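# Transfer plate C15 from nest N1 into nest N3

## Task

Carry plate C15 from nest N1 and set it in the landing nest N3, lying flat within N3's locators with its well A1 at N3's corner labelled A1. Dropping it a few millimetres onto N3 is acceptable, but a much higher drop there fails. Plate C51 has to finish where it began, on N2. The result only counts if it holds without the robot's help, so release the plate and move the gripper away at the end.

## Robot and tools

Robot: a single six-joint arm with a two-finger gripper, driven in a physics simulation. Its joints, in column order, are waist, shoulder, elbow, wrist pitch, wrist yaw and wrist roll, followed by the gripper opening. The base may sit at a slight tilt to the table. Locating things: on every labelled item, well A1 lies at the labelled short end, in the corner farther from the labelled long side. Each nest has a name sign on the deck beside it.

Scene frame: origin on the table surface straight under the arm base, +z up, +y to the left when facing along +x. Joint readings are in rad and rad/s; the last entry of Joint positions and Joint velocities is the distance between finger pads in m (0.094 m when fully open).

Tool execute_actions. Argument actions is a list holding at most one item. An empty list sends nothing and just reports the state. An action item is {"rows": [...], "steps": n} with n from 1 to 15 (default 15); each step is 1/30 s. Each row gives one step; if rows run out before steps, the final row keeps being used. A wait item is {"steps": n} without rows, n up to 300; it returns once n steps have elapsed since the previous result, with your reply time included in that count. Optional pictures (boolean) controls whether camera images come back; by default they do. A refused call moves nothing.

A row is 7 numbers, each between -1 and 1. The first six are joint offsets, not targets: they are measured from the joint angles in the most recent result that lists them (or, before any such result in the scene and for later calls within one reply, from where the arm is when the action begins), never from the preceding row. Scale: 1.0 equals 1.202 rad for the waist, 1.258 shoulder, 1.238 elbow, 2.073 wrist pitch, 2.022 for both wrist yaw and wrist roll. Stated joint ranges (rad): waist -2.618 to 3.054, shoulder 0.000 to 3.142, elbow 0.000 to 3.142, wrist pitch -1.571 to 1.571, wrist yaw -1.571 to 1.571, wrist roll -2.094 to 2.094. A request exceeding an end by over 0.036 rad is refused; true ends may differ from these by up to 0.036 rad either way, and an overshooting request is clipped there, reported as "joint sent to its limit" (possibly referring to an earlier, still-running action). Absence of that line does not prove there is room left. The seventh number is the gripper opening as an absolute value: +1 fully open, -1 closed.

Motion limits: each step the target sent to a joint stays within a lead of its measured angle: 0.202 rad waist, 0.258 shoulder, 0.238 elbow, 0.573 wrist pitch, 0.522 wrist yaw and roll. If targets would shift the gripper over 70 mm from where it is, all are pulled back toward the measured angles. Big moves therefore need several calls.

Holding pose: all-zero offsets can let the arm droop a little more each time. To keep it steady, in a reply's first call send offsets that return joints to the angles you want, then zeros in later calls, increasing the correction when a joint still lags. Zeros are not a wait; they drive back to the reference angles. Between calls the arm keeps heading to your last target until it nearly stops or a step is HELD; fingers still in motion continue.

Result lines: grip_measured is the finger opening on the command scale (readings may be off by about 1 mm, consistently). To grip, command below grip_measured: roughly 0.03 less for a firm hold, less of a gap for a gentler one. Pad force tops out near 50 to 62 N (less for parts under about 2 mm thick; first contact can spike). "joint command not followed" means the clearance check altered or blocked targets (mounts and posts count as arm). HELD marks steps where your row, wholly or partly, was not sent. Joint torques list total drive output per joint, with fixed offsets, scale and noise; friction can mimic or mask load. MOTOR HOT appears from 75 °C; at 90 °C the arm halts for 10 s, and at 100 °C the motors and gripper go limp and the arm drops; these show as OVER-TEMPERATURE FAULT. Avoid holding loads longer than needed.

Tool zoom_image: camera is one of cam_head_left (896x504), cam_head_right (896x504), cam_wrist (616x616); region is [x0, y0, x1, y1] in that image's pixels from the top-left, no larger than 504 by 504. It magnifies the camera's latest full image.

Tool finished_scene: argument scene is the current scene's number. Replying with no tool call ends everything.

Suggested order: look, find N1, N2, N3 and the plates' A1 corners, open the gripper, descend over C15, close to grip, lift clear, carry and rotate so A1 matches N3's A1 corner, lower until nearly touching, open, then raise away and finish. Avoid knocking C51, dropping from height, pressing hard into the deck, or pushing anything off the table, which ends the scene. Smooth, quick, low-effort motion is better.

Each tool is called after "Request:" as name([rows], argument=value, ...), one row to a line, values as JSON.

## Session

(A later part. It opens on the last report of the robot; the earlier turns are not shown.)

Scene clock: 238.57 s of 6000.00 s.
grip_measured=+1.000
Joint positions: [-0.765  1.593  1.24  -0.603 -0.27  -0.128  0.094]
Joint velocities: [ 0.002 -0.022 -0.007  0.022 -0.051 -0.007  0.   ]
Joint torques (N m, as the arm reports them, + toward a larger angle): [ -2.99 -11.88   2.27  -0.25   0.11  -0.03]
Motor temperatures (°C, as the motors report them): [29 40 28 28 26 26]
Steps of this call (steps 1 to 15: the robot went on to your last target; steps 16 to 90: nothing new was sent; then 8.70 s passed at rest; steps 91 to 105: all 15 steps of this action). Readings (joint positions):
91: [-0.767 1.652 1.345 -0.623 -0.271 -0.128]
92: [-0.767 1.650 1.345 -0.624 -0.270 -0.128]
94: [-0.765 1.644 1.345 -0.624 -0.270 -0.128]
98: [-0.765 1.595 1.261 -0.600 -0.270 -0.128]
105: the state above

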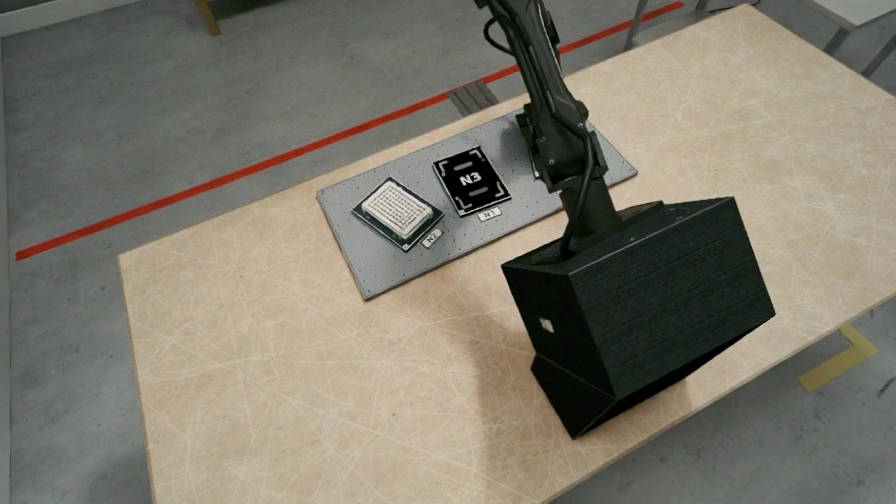

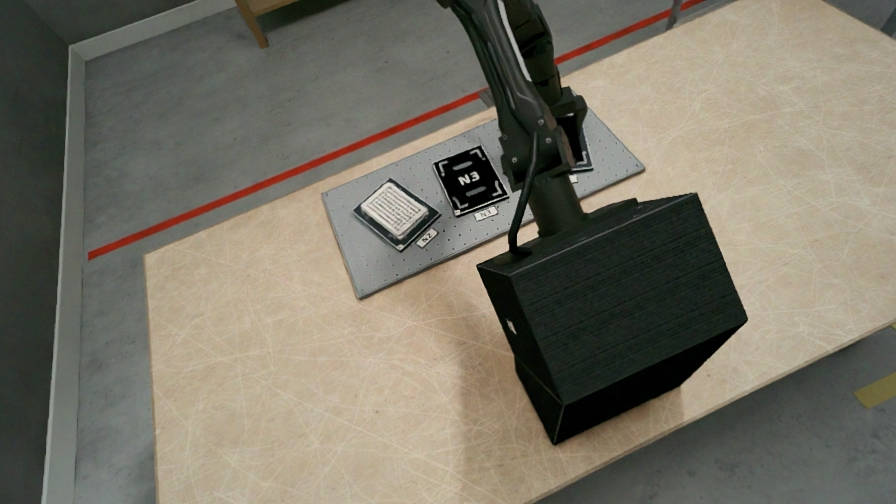

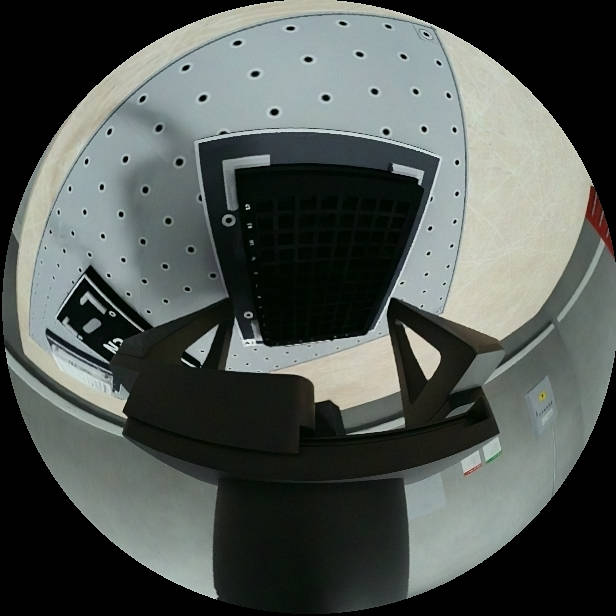

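Request:
execute_actions([
  {"rows":[[-0.016,-0.005,0,0,0,0.022,1]],"steps":15},
])

Request:
zoom_image(camera="cam_wrist", region=[150,120,470,400])

Scene clock: 250.40 s of 6000.00 s.
grip_measured=+1.000
Joint positions: [-0.765  1.593  1.24  -0.603 -0.27  -0.092  0.094]
Joint velocities: [-0.017 -0.017 -0.002  0.007 -0.007  0.051  0.   ]
Joint torques (N m, as the arm reports them, + toward a larger angle): [ -4.43 -10.72   2.76  -0.35   0.06   0.03]
Motor temperatures (°C, as the motors report them): [29 41 28 28 26 26]
Steps of this call (steps 1 to 15: the robot went on to your last target; steps 16 to 90: nothing new was sent; then 8.33 s passed at rest; steps 91 to 105: all 15 steps of this action). Readings (joint positions):
91: [-0.765 1.593 1.240 -0.603 -0.270 -0.124]
92: [-0.765 1.593 1.240 -0.603 -0.270 -0.117]
94: [-0.765 1.593 1.240 -0.603 -0.270 -0.107]
98: [-0.765 1.593 1.240 -0.603 -0.270 -0.098]
105: the state above

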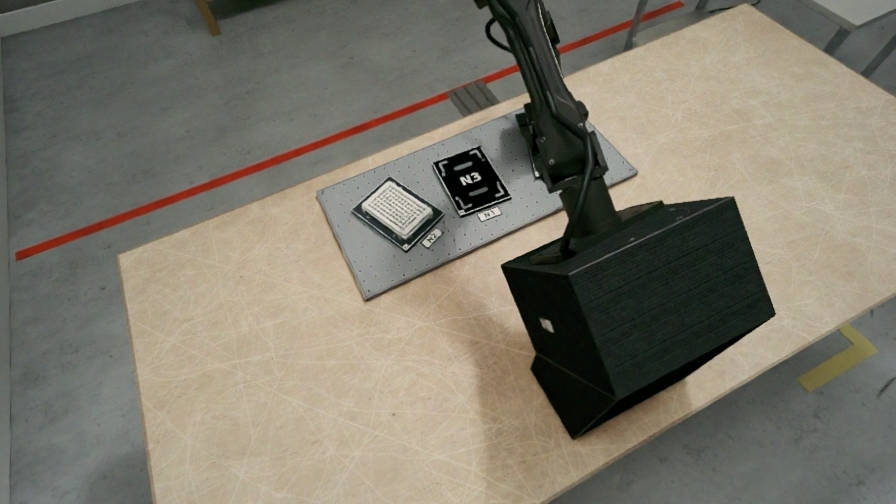

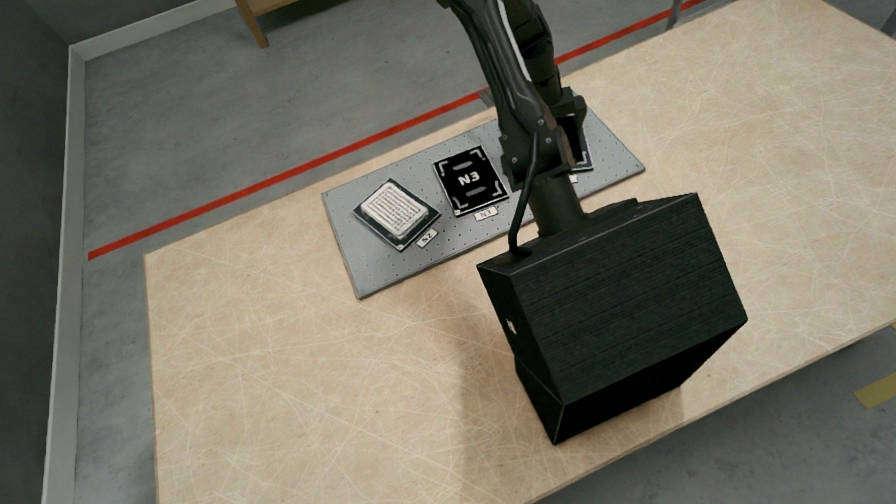

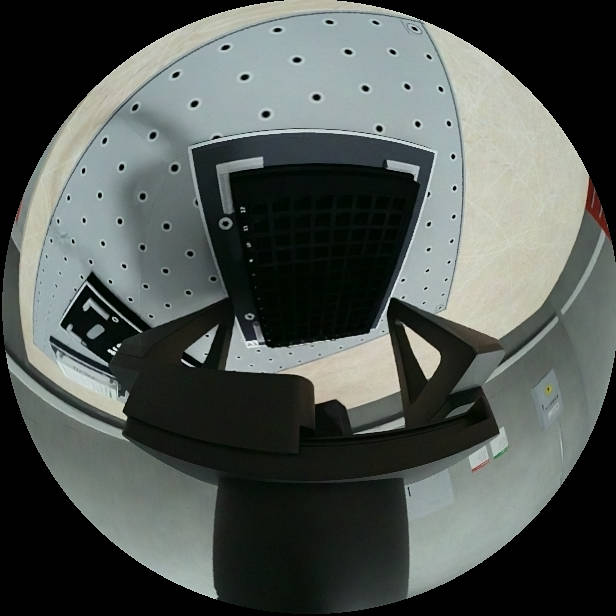

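Region (150, 120, 470, 400) of cam_wrist's 616x616 image, scaled by 1.575, with more detail than that image has; it fills the top 441 rows of this view, and the rest is white.

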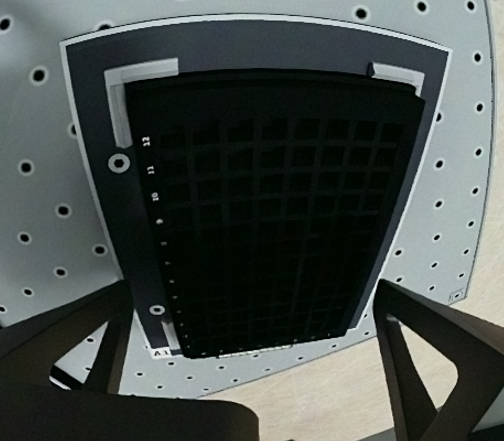

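Request:
execute_actions([
  {"rows":[[-0.042,-0.005,0,0,-0.045,0.02,1]],"steps":15},
])

Request:
zoom_image(camera="cam_wrist", region=[150,120,470,400])

Request:
zoom_image(camera="cam_head_right", region=[520,80,620,180])

Scene clock: 283.37 s of 6000.00 s.
grip_measured=+1.000
Joint positions: [-0.8    1.593  1.24  -0.603 -0.354 -0.06   0.094]
Joint velocities: [-0.017 -0.007 -0.002 -0.007 -0.081 -0.022  0.   ]
Joint torques (N m, as the arm reports them, + toward a larger angle): [ -4.26 -10.69   2.82  -0.32   0.08   0.07]
Motor temperatures (°C, as the motors report them): [29 41 29 28 26 26]
Steps of this call (steps 1 to 15: the robot went on to your last target; steps 16 to 90: nothing new was sent; then 29.47 s passed at rest; steps 91 to 105: all 15 steps of this action). Readings (joint positions):
91: [-0.769 1.593 1.240 -0.603 -0.283 -0.087]
92: [-0.775 1.593 1.240 -0.603 -0.300 -0.082]
94: [-0.790 1.593 1.240 -0.603 -0.321 -0.073]
98: [-0.800 1.593 1.240 -0.603 -0.340 -0.064]
105: the state above

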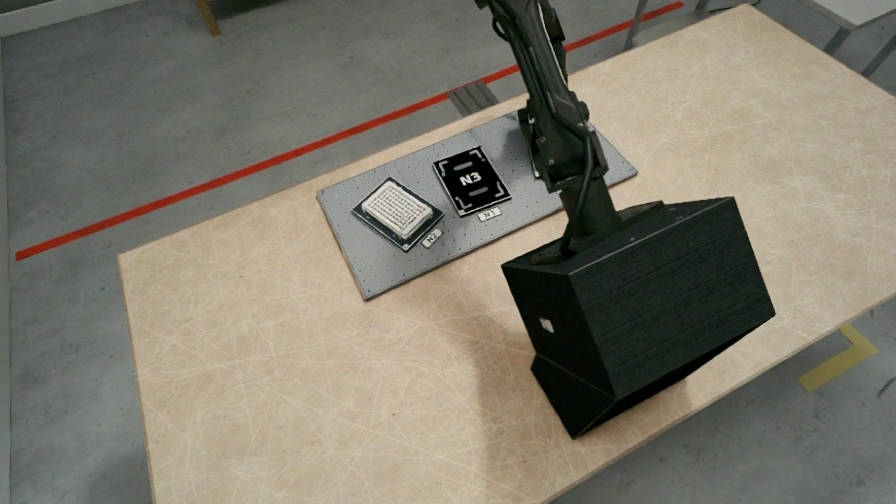

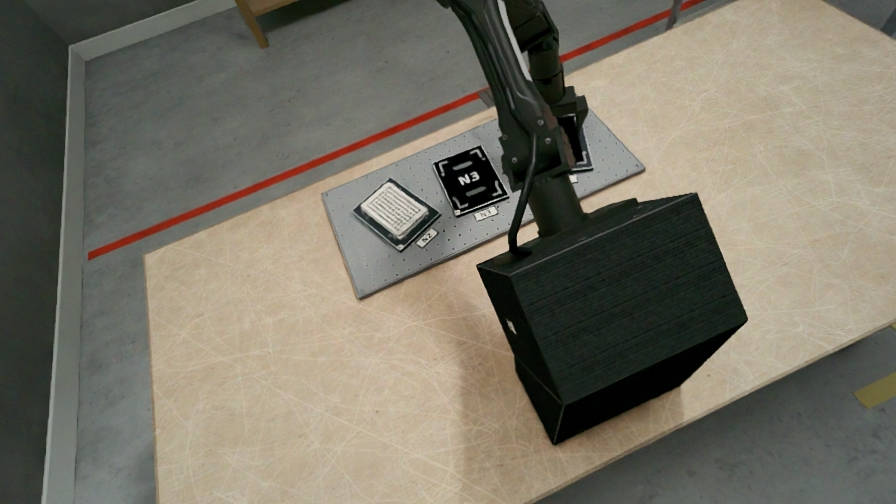

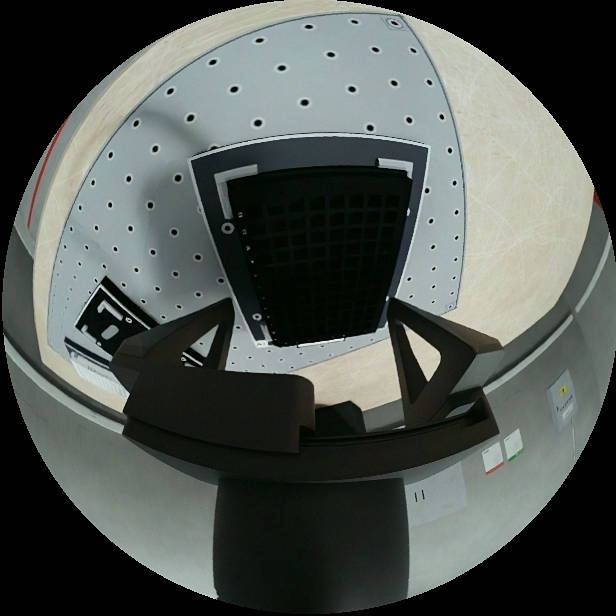

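Region (150, 120, 470, 400) of cam_wrist's 616x616 image, scaled by 1.575, with more detail than that image has; it fills the top 441 rows of this view, and the rest is white.

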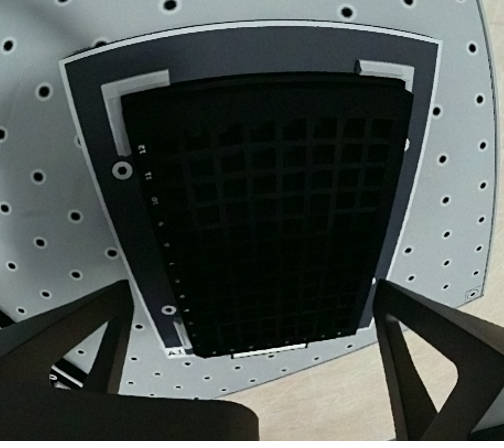

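Region (520, 80, 620, 180) of cam_head_right's 896x504 image, scaled by 5.040, with more detail than that image has.

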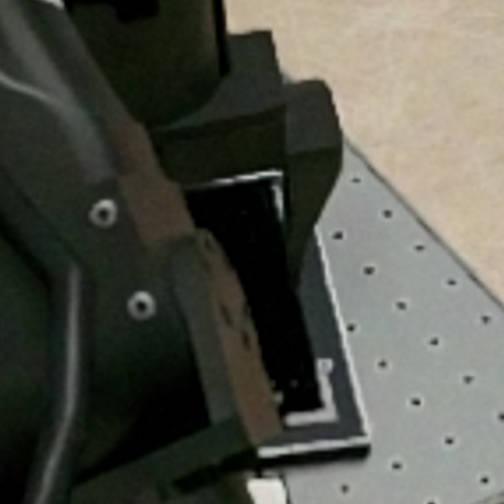

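Request:
execute_actions([
  {"rows":[[-0.035,-0.005,0,0,-0.025,-0.05,1]],"steps":15},
])

Request:
zoom_image(camera="cam_wrist", region=[150,120,470,400])

Scene clock: 297.63 s of 6000.00 s.
grip_measured=+1.000
Joint positions: [-0.824  1.593  1.24  -0.603 -0.397 -0.153  0.094]
Joint velocities: [0.007 0.022 0.002 0.022 0.022 0.022 0.   ]
Joint torques (N m, as the arm reports them, + toward a larger angle): [ -4.36 -10.46   2.86  -0.32   0.01  -0.01]
Motor temperatures (°C, as the motors report them): [29 41 29 28 26 26]
Steps of this call (steps 1 to 15: the robot went on to your last target; steps 16 to 90: nothing new was sent; then 10.77 s passed at rest; steps 91 to 105: all 15 steps of this action). Readings (joint positions):
91: [-0.802 1.593 1.240 -0.603 -0.363 -0.072]
92: [-0.806 1.593 1.240 -0.603 -0.372 -0.089]
94: [-0.817 1.593 1.240 -0.603 -0.382 -0.114]
98: [-0.824 1.593 1.240 -0.603 -0.390 -0.139]
105: the state above

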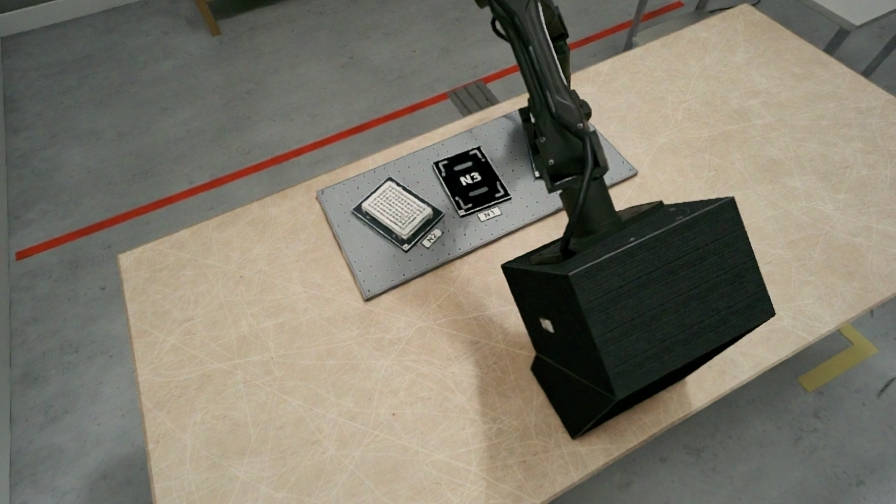

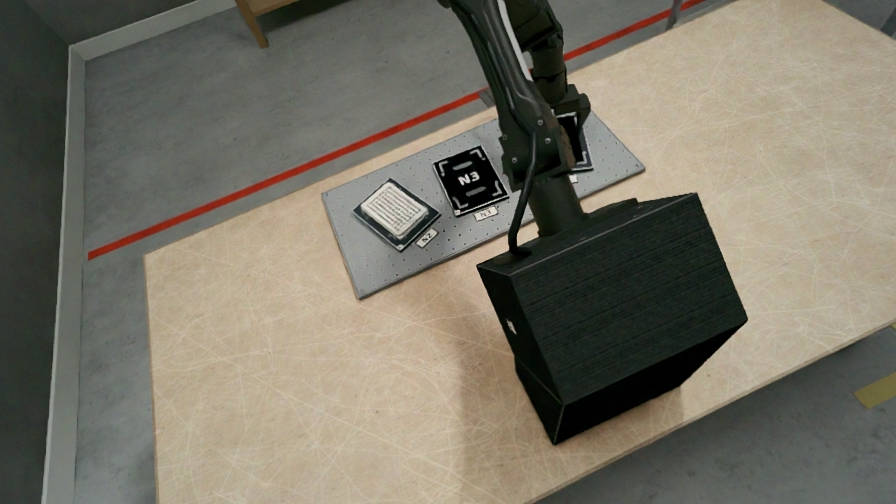

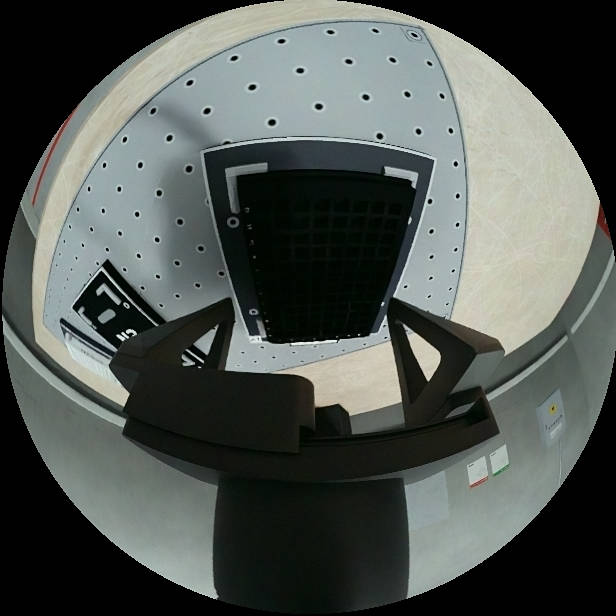

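Region (150, 120, 470, 400) of cam_wrist's 616x616 image, scaled by 1.575, with more detail than that image has; it fills the top 441 rows of this view, and the rest is white.

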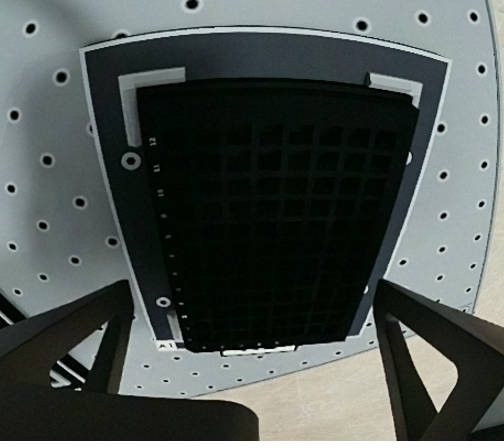

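Request:
execute_actions([
  {"rows":[[-0.022,-0.005,0,0,0,0,1],[-0.022,-0.005,0,0,0,0,1],[-0.022,-0.005,0,0,0,0,1],[-0.022,-0.005,0,0,0,0,1],[-0.022,-0.005,0,0,0,0,1],[-0.022,0.025,-0.018,0.025,0,0,1]],"steps":15},
])

Request:
zoom_image(camera="cam_wrist", region=[150,120,470,400])

Scene clock: 304.57 s of 6000.00 s.
grip_measured=+1.000
Joint positions: [-0.83   1.623  1.227 -0.574 -0.398 -0.157  0.094]
Joint velocities: [-0.017  0.002 -0.017 -0.051 -0.007 -0.022  0.   ]
Joint torques (N m, as the arm reports them, + toward a larger angle): [-4.7  -9.88  1.98 -0.09  0.07  0.01]
Motor temperatures (°C, as the motors report them): [29 41 29 28 26 26]
Steps of this call (steps 1 to 15: the robot went on to your last target; steps 16 to 90: nothing new was sent; then 3.43 s passed at rest; steps 91 to 105: all 15 steps of this action). Readings (joint positions):
91: [-0.825 1.593 1.240 -0.603 -0.398 -0.157]
92: [-0.826 1.593 1.240 -0.603 -0.398 -0.157]
94: [-0.828 1.593 1.240 -0.603 -0.398 -0.157]
98: [-0.830 1.604 1.238 -0.584 -0.398 -0.157]
105: the state above

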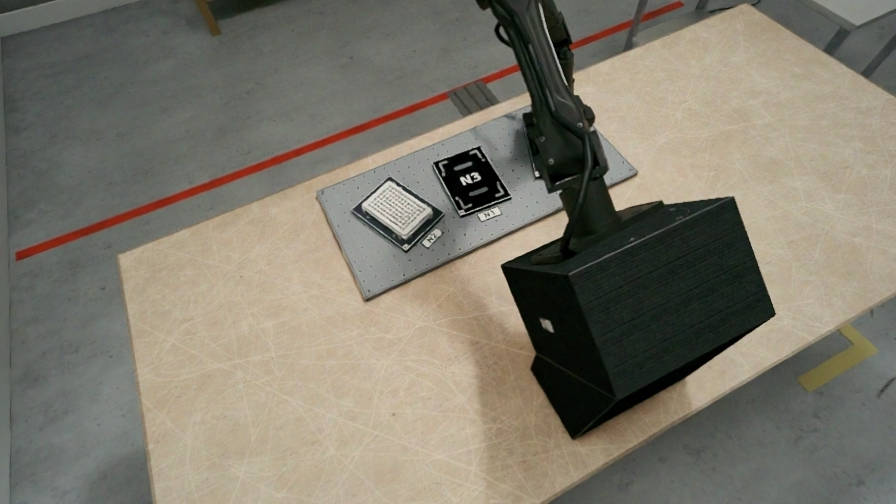

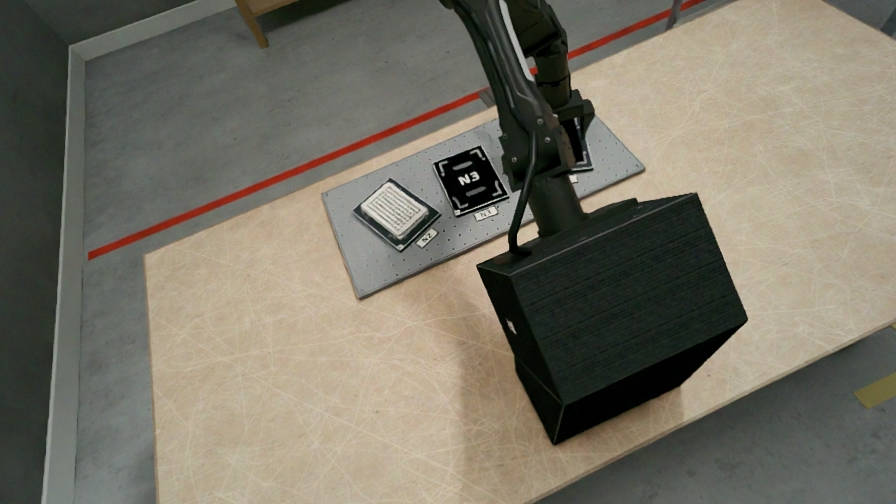

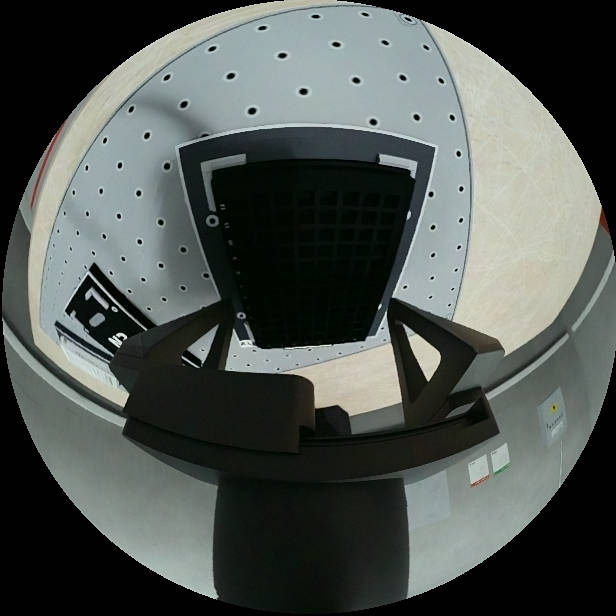

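Region (150, 120, 470, 400) of cam_wrist's 616x616 image, scaled by 1.575, with more detail than that image has; it fills the top 441 rows of this view, and the rest is white.

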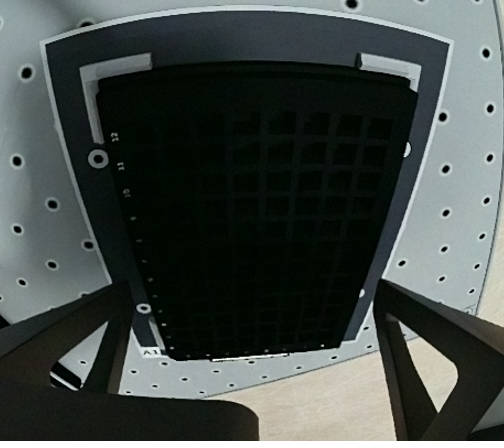

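Request:
execute_actions([
  {"rows":[[0,0.012,-0.008,0.008,0,0,1],[0,0.02,-0.014,0.015,0,0,1],[0,0.03,-0.018,0.022,0,0,1]],"steps":15},
])

Request:
zoom_image(camera="cam_wrist", region=[150,120,470,400])

Request:
zoom_image(camera="cam_head_right", region=[520,80,620,180])

Scene clock: 311.77 s of 6000.00 s.
grip_measured=+1.000
Joint positions: [-0.832  1.649  1.227 -0.551 -0.401 -0.157  0.094]
Joint velocities: [-0.012  0.002  0.012 -0.022 -0.051 -0.081  0.   ]
Joint torques (N m, as the arm reports them, + toward a larger angle): [-3.4  -8.89  1.01 -0.05  0.08 -0.02]
Motor temperatures (°C, as the motors report them): [29 41 28 28 26 26]
Steps of this call (steps 1 to 15: the robot went on to your last target; steps 16 to 90: nothing new was sent; then 3.70 s passed at rest; steps 91 to 105: all 15 steps of this action). Readings (joint positions):
91: [-0.830 1.624 1.227 -0.567 -0.398 -0.157]
92: [-0.830 1.626 1.227 -0.566 -0.398 -0.157]
94: [-0.830 1.637 1.227 -0.557 -0.398 -0.157]
98: [-0.832 1.649 1.227 -0.551 -0.401 -0.157]
105: the state above

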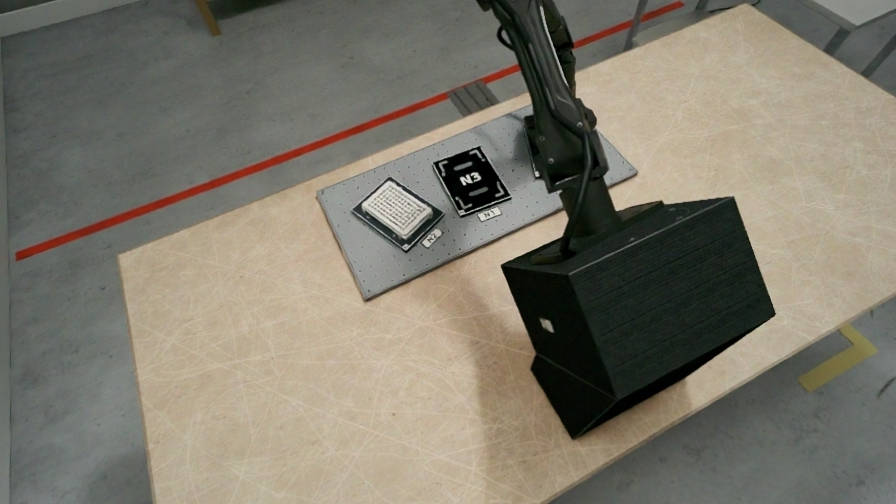

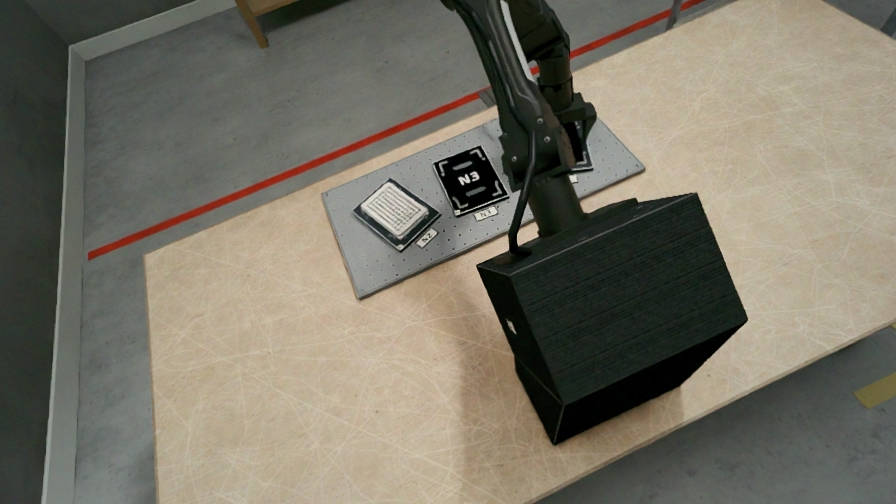

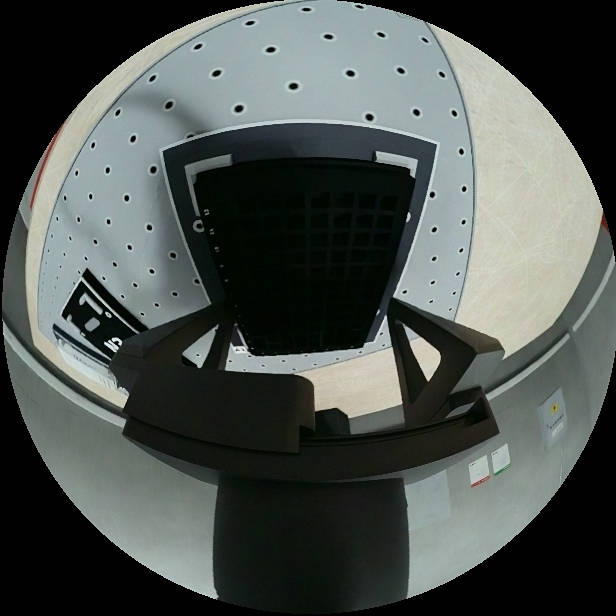

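Region (150, 120, 470, 400) of cam_wrist's 616x616 image, scaled by 1.575, with more detail than that image has; it fills the top 441 rows of this view, and the rest is white.

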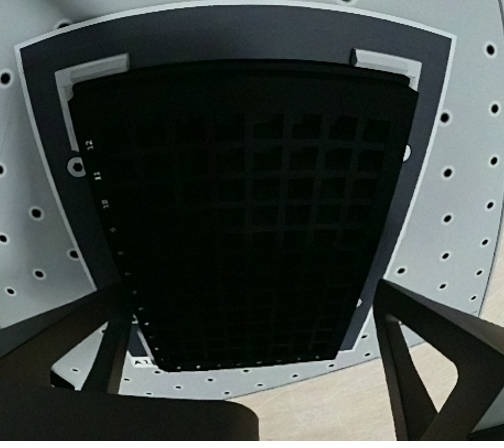

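Region (520, 80, 620, 180) of cam_head_right's 896x504 image, scaled by 5.040, with more detail than that image has.

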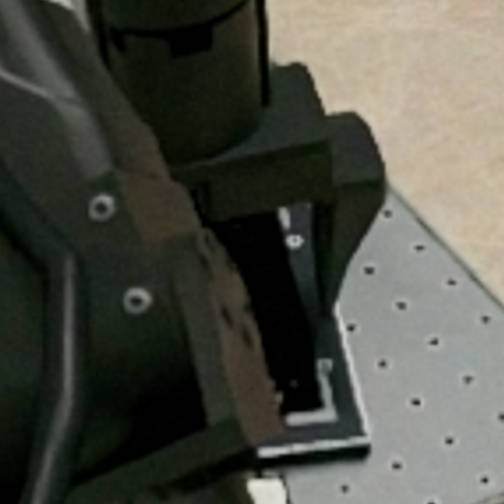

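Request:
execute_actions([
  {"rows":[[0,-0.03,0,0,0,0,1],[0,-0.03,0,0,0,0,1],[0,-0.03,0,0,0,0,1],[0,-0.03,0,0,0,0,1],[0.022,-0.03,0,0,0.002,0,1]],"steps":15},
])

Request:
zoom_image(camera="cam_wrist", region=[150,120,470,400])

Scene clock: 321.87 s of 6000.00 s.
grip_measured=+1.000
Joint positions: [-0.809  1.632  1.227 -0.551 -0.388 -0.157  0.094]
Joint velocities: [-0.017 -0.002  0.007 -0.007 -0.051  0.022  0.   ]
Joint torques (N m, as the arm reports them, + toward a larger angle): [ -2.98 -11.88   2.72  -0.32  -0.06  -0.04]
Motor temperatures (°C, as the motors report them): [29 40 28 28 26 26]
Steps of this call (steps 1 to 15: the robot went on to your last target; steps 16 to 90: nothing new was sent; then 6.60 s passed at rest; steps 91 to 105: all 15 steps of this action). Readings (joint positions):
91: [-0.832 1.647 1.227 -0.551 -0.401 -0.157]
92: [-0.832 1.644 1.227 -0.551 -0.401 -0.157]
94: [-0.830 1.638 1.227 -0.551 -0.401 -0.157]
98: [-0.811 1.632 1.227 -0.551 -0.393 -0.157]
105: the state above

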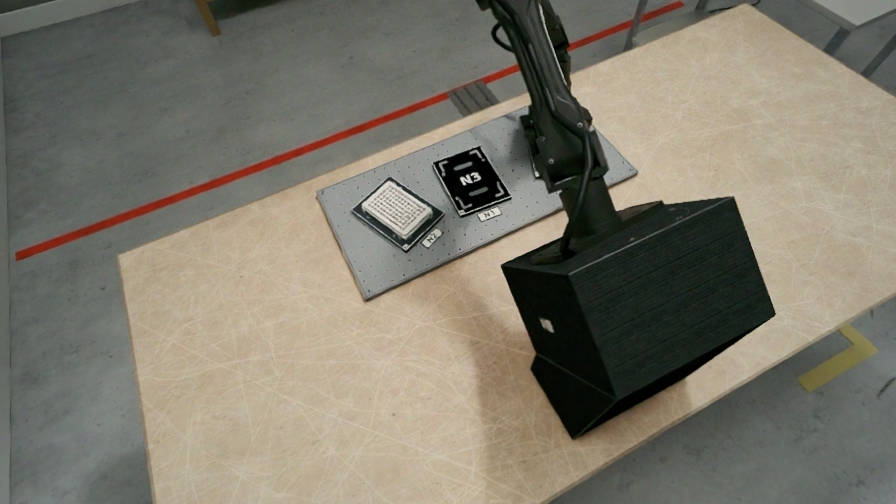

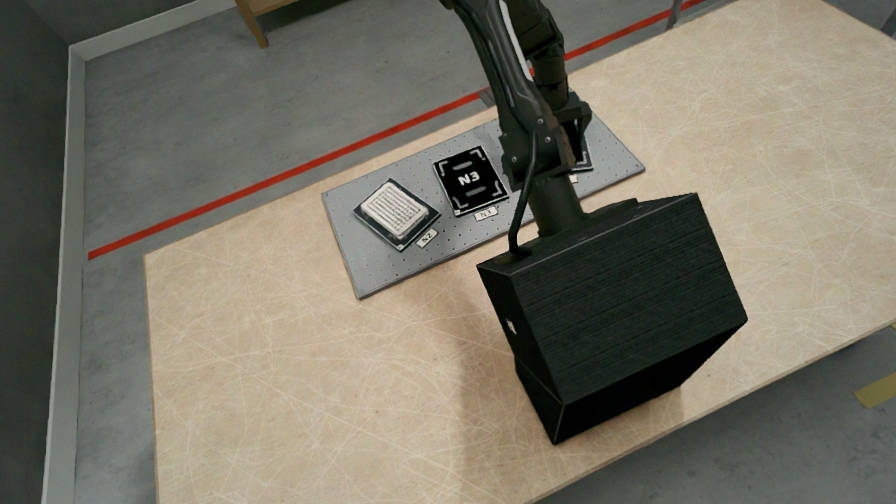

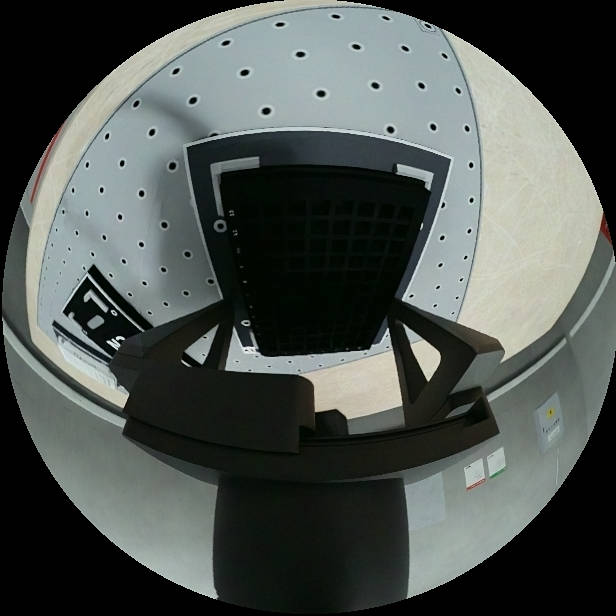

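Region (150, 120, 470, 400) of cam_wrist's 616x616 image, scaled by 1.575, with more detail than that image has; it fills the top 441 rows of this view, and the rest is white.

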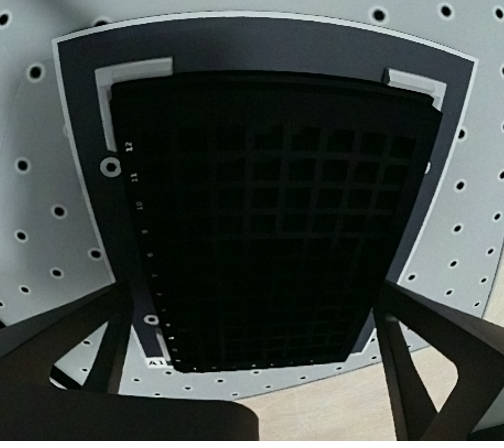

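Request:
execute_actions([
  {"rows":[[-0.012,-0.005,0,0,0,0,1],[-0.012,-0.005,0,0,0,0,1],[-0.012,-0.005,0,0,0,0,1],[-0.012,-0.005,0,0,0,0,1],[-0.012,-0.005,0,0,0,0,1],[-0.012,-0.005,0,0,0,0,1],[-0.012,0.005,0,0.003,0,0,1],[-0.012,0.012,0,0.007,0,0,1]],"steps":15},
])

Request:
zoom_image(camera="cam_wrist", region=[150,120,470,400])

Scene clock: 331.97 s of 6000.00 s.
grip_measured=+1.000
Joint positions: [-0.81   1.636  1.227 -0.55  -0.388 -0.157  0.094]
Joint velocities: [-0.002 -0.017 -0.007  0.022 -0.066 -0.022  0.   ]
Joint torques (N m, as the arm reports them, + toward a larger angle): [-4.12 -8.98  2.84 -0.19  0.02 -0.02]
Motor temperatures (°C, as the motors report them): [29 41 28 28 26 26]
Steps of this call (steps 1 to 15: the robot went on to your last target; steps 16 to 90: nothing new was sent; then 6.60 s passed at rest; steps 91 to 105: all 15 steps of this action). Readings (joint positions):
91: [-0.809 1.632 1.227 -0.551 -0.387 -0.157]
92: [-0.809 1.632 1.227 -0.551 -0.387 -0.157]
94: [-0.809 1.632 1.227 -0.551 -0.387 -0.157]
98: [-0.809 1.632 1.227 -0.551 -0.387 -0.157]
105: the state above

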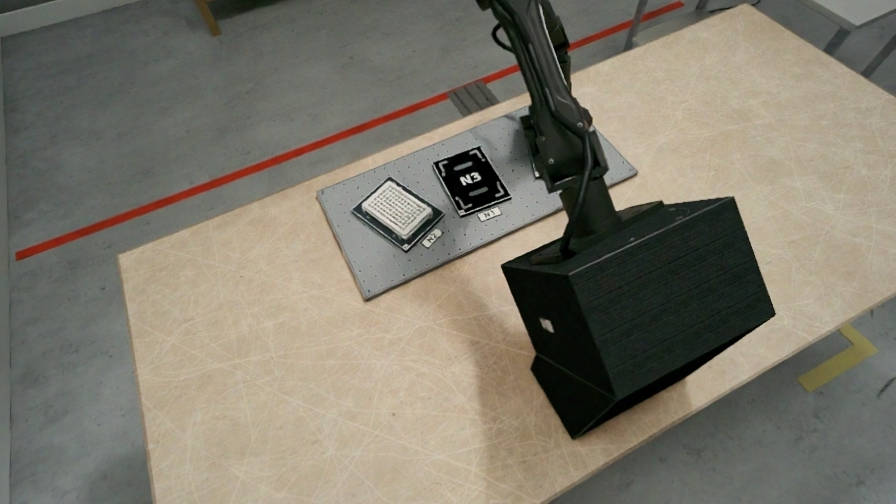

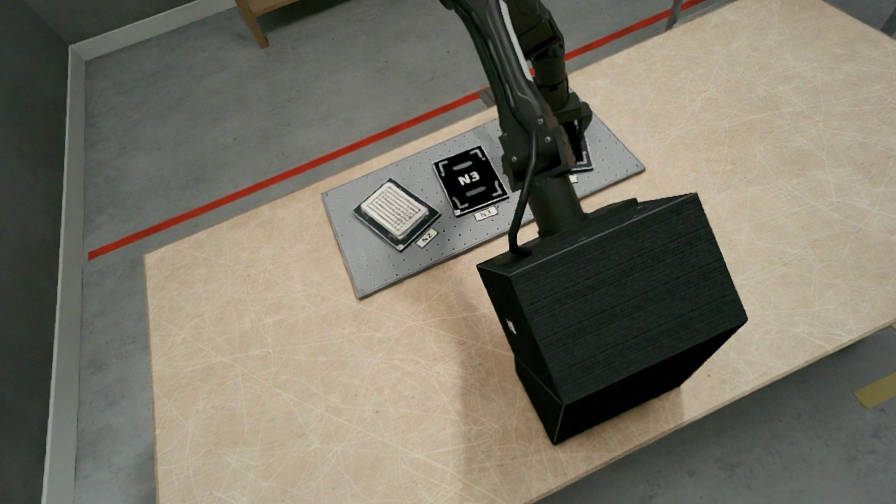

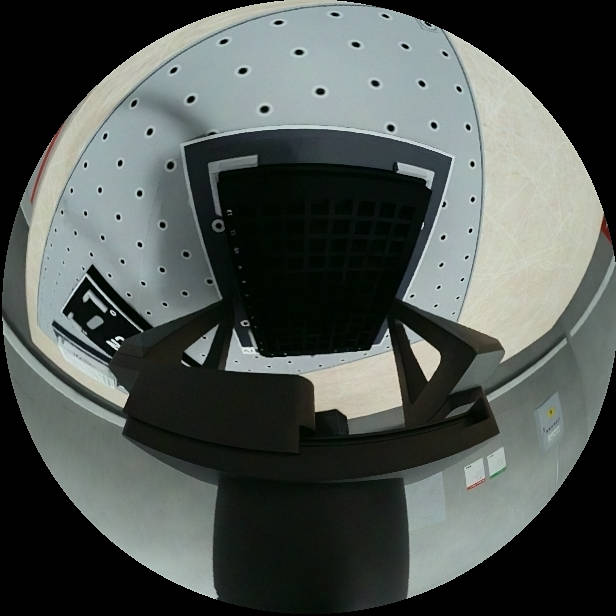

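Region (150, 120, 470, 400) of cam_wrist's 616x616 image, scaled by 1.575, with more detail than that image has; it fills the top 441 rows of this view, and the rest is white.

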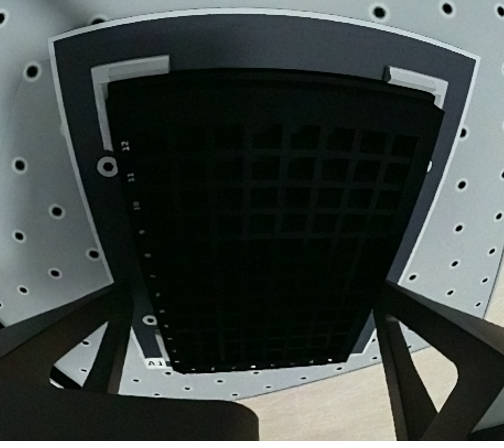

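Request:
execute_actions([
  {"rows":[[-0.025,-0.008,0,0,0,0,1]],"steps":12},
])

Request:
zoom_image(camera="cam_wrist", region=[150,120,470,400])

Scene clock: 339.07 s of 6000.00 s.
grip_measured=+1.000
Joint positions: [-0.82   1.636  1.227 -0.55  -0.389 -0.157  0.094]
Joint velocities: [-0.022  0.012 -0.007  0.081 -0.022 -0.022  0.   ]
Joint torques (N m, as the arm reports them, + toward a larger angle): [ -4.74 -10.76   2.53  -0.34   0.06   0.03]
Motor temperatures (°C, as the motors report them): [29 41 28 28 26 26]
Steps of this call (steps 1 to 15: the robot went on to your last target; steps 16 to 90: nothing new was sent; then 3.70 s passed at rest; steps 91 to 102: all 12 steps of this action). Readings (joint positions):
91: [-0.811 1.636 1.227 -0.550 -0.389 -0.157]
92: [-0.812 1.636 1.227 -0.550 -0.389 -0.157]
94: [-0.817 1.636 1.227 -0.550 -0.389 -0.157]
98: [-0.820 1.636 1.227 -0.550 -0.389 -0.157]
102: the state above

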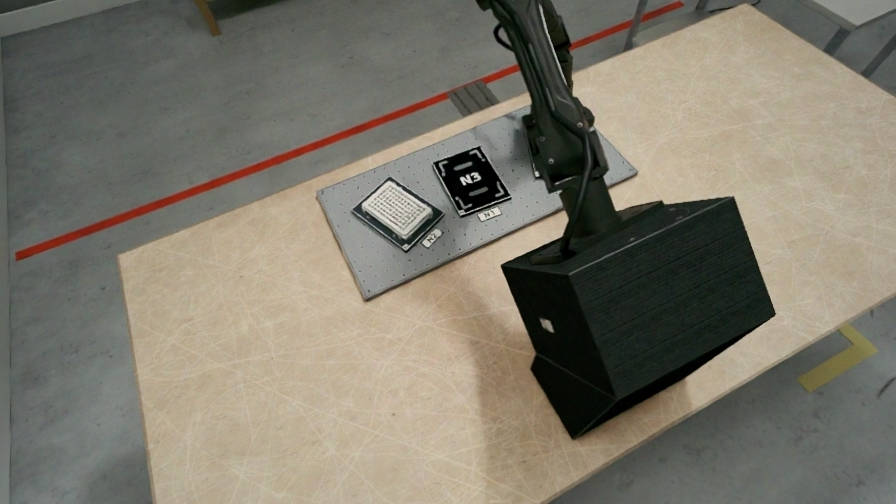

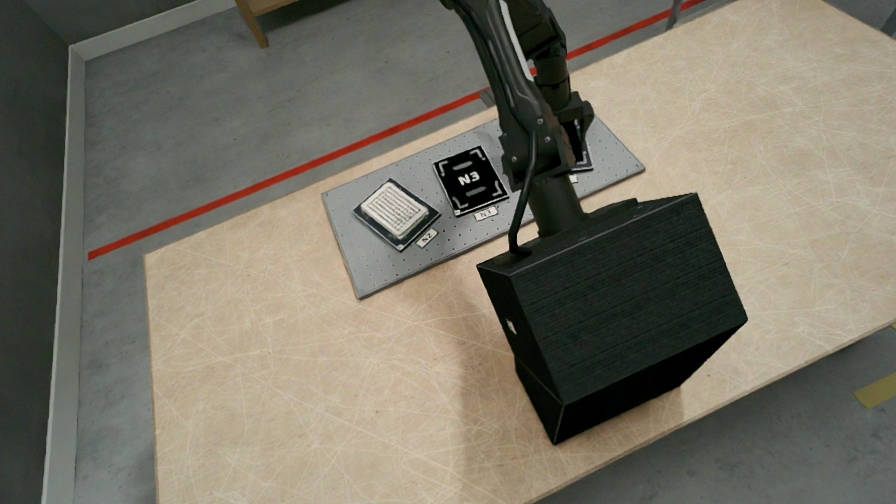

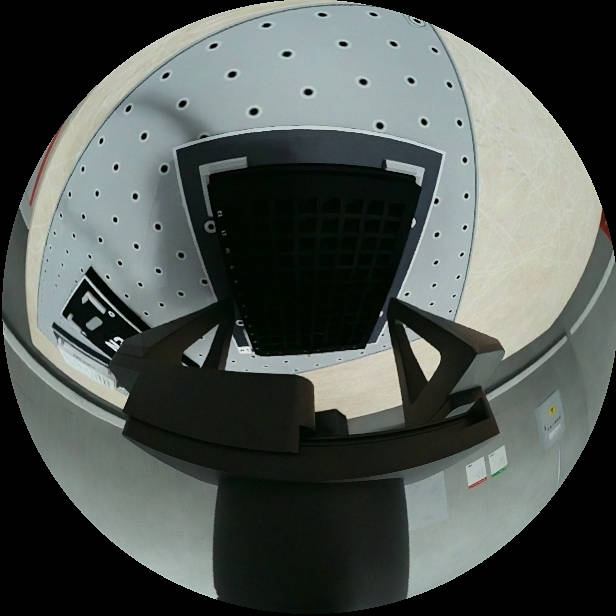

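Region (150, 120, 470, 400) of cam_wrist's 616x616 image, scaled by 1.575, with more detail than that image has; it fills the top 441 rows of this view, and the rest is white.

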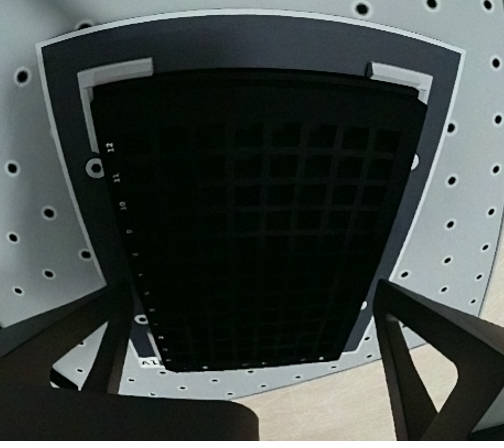

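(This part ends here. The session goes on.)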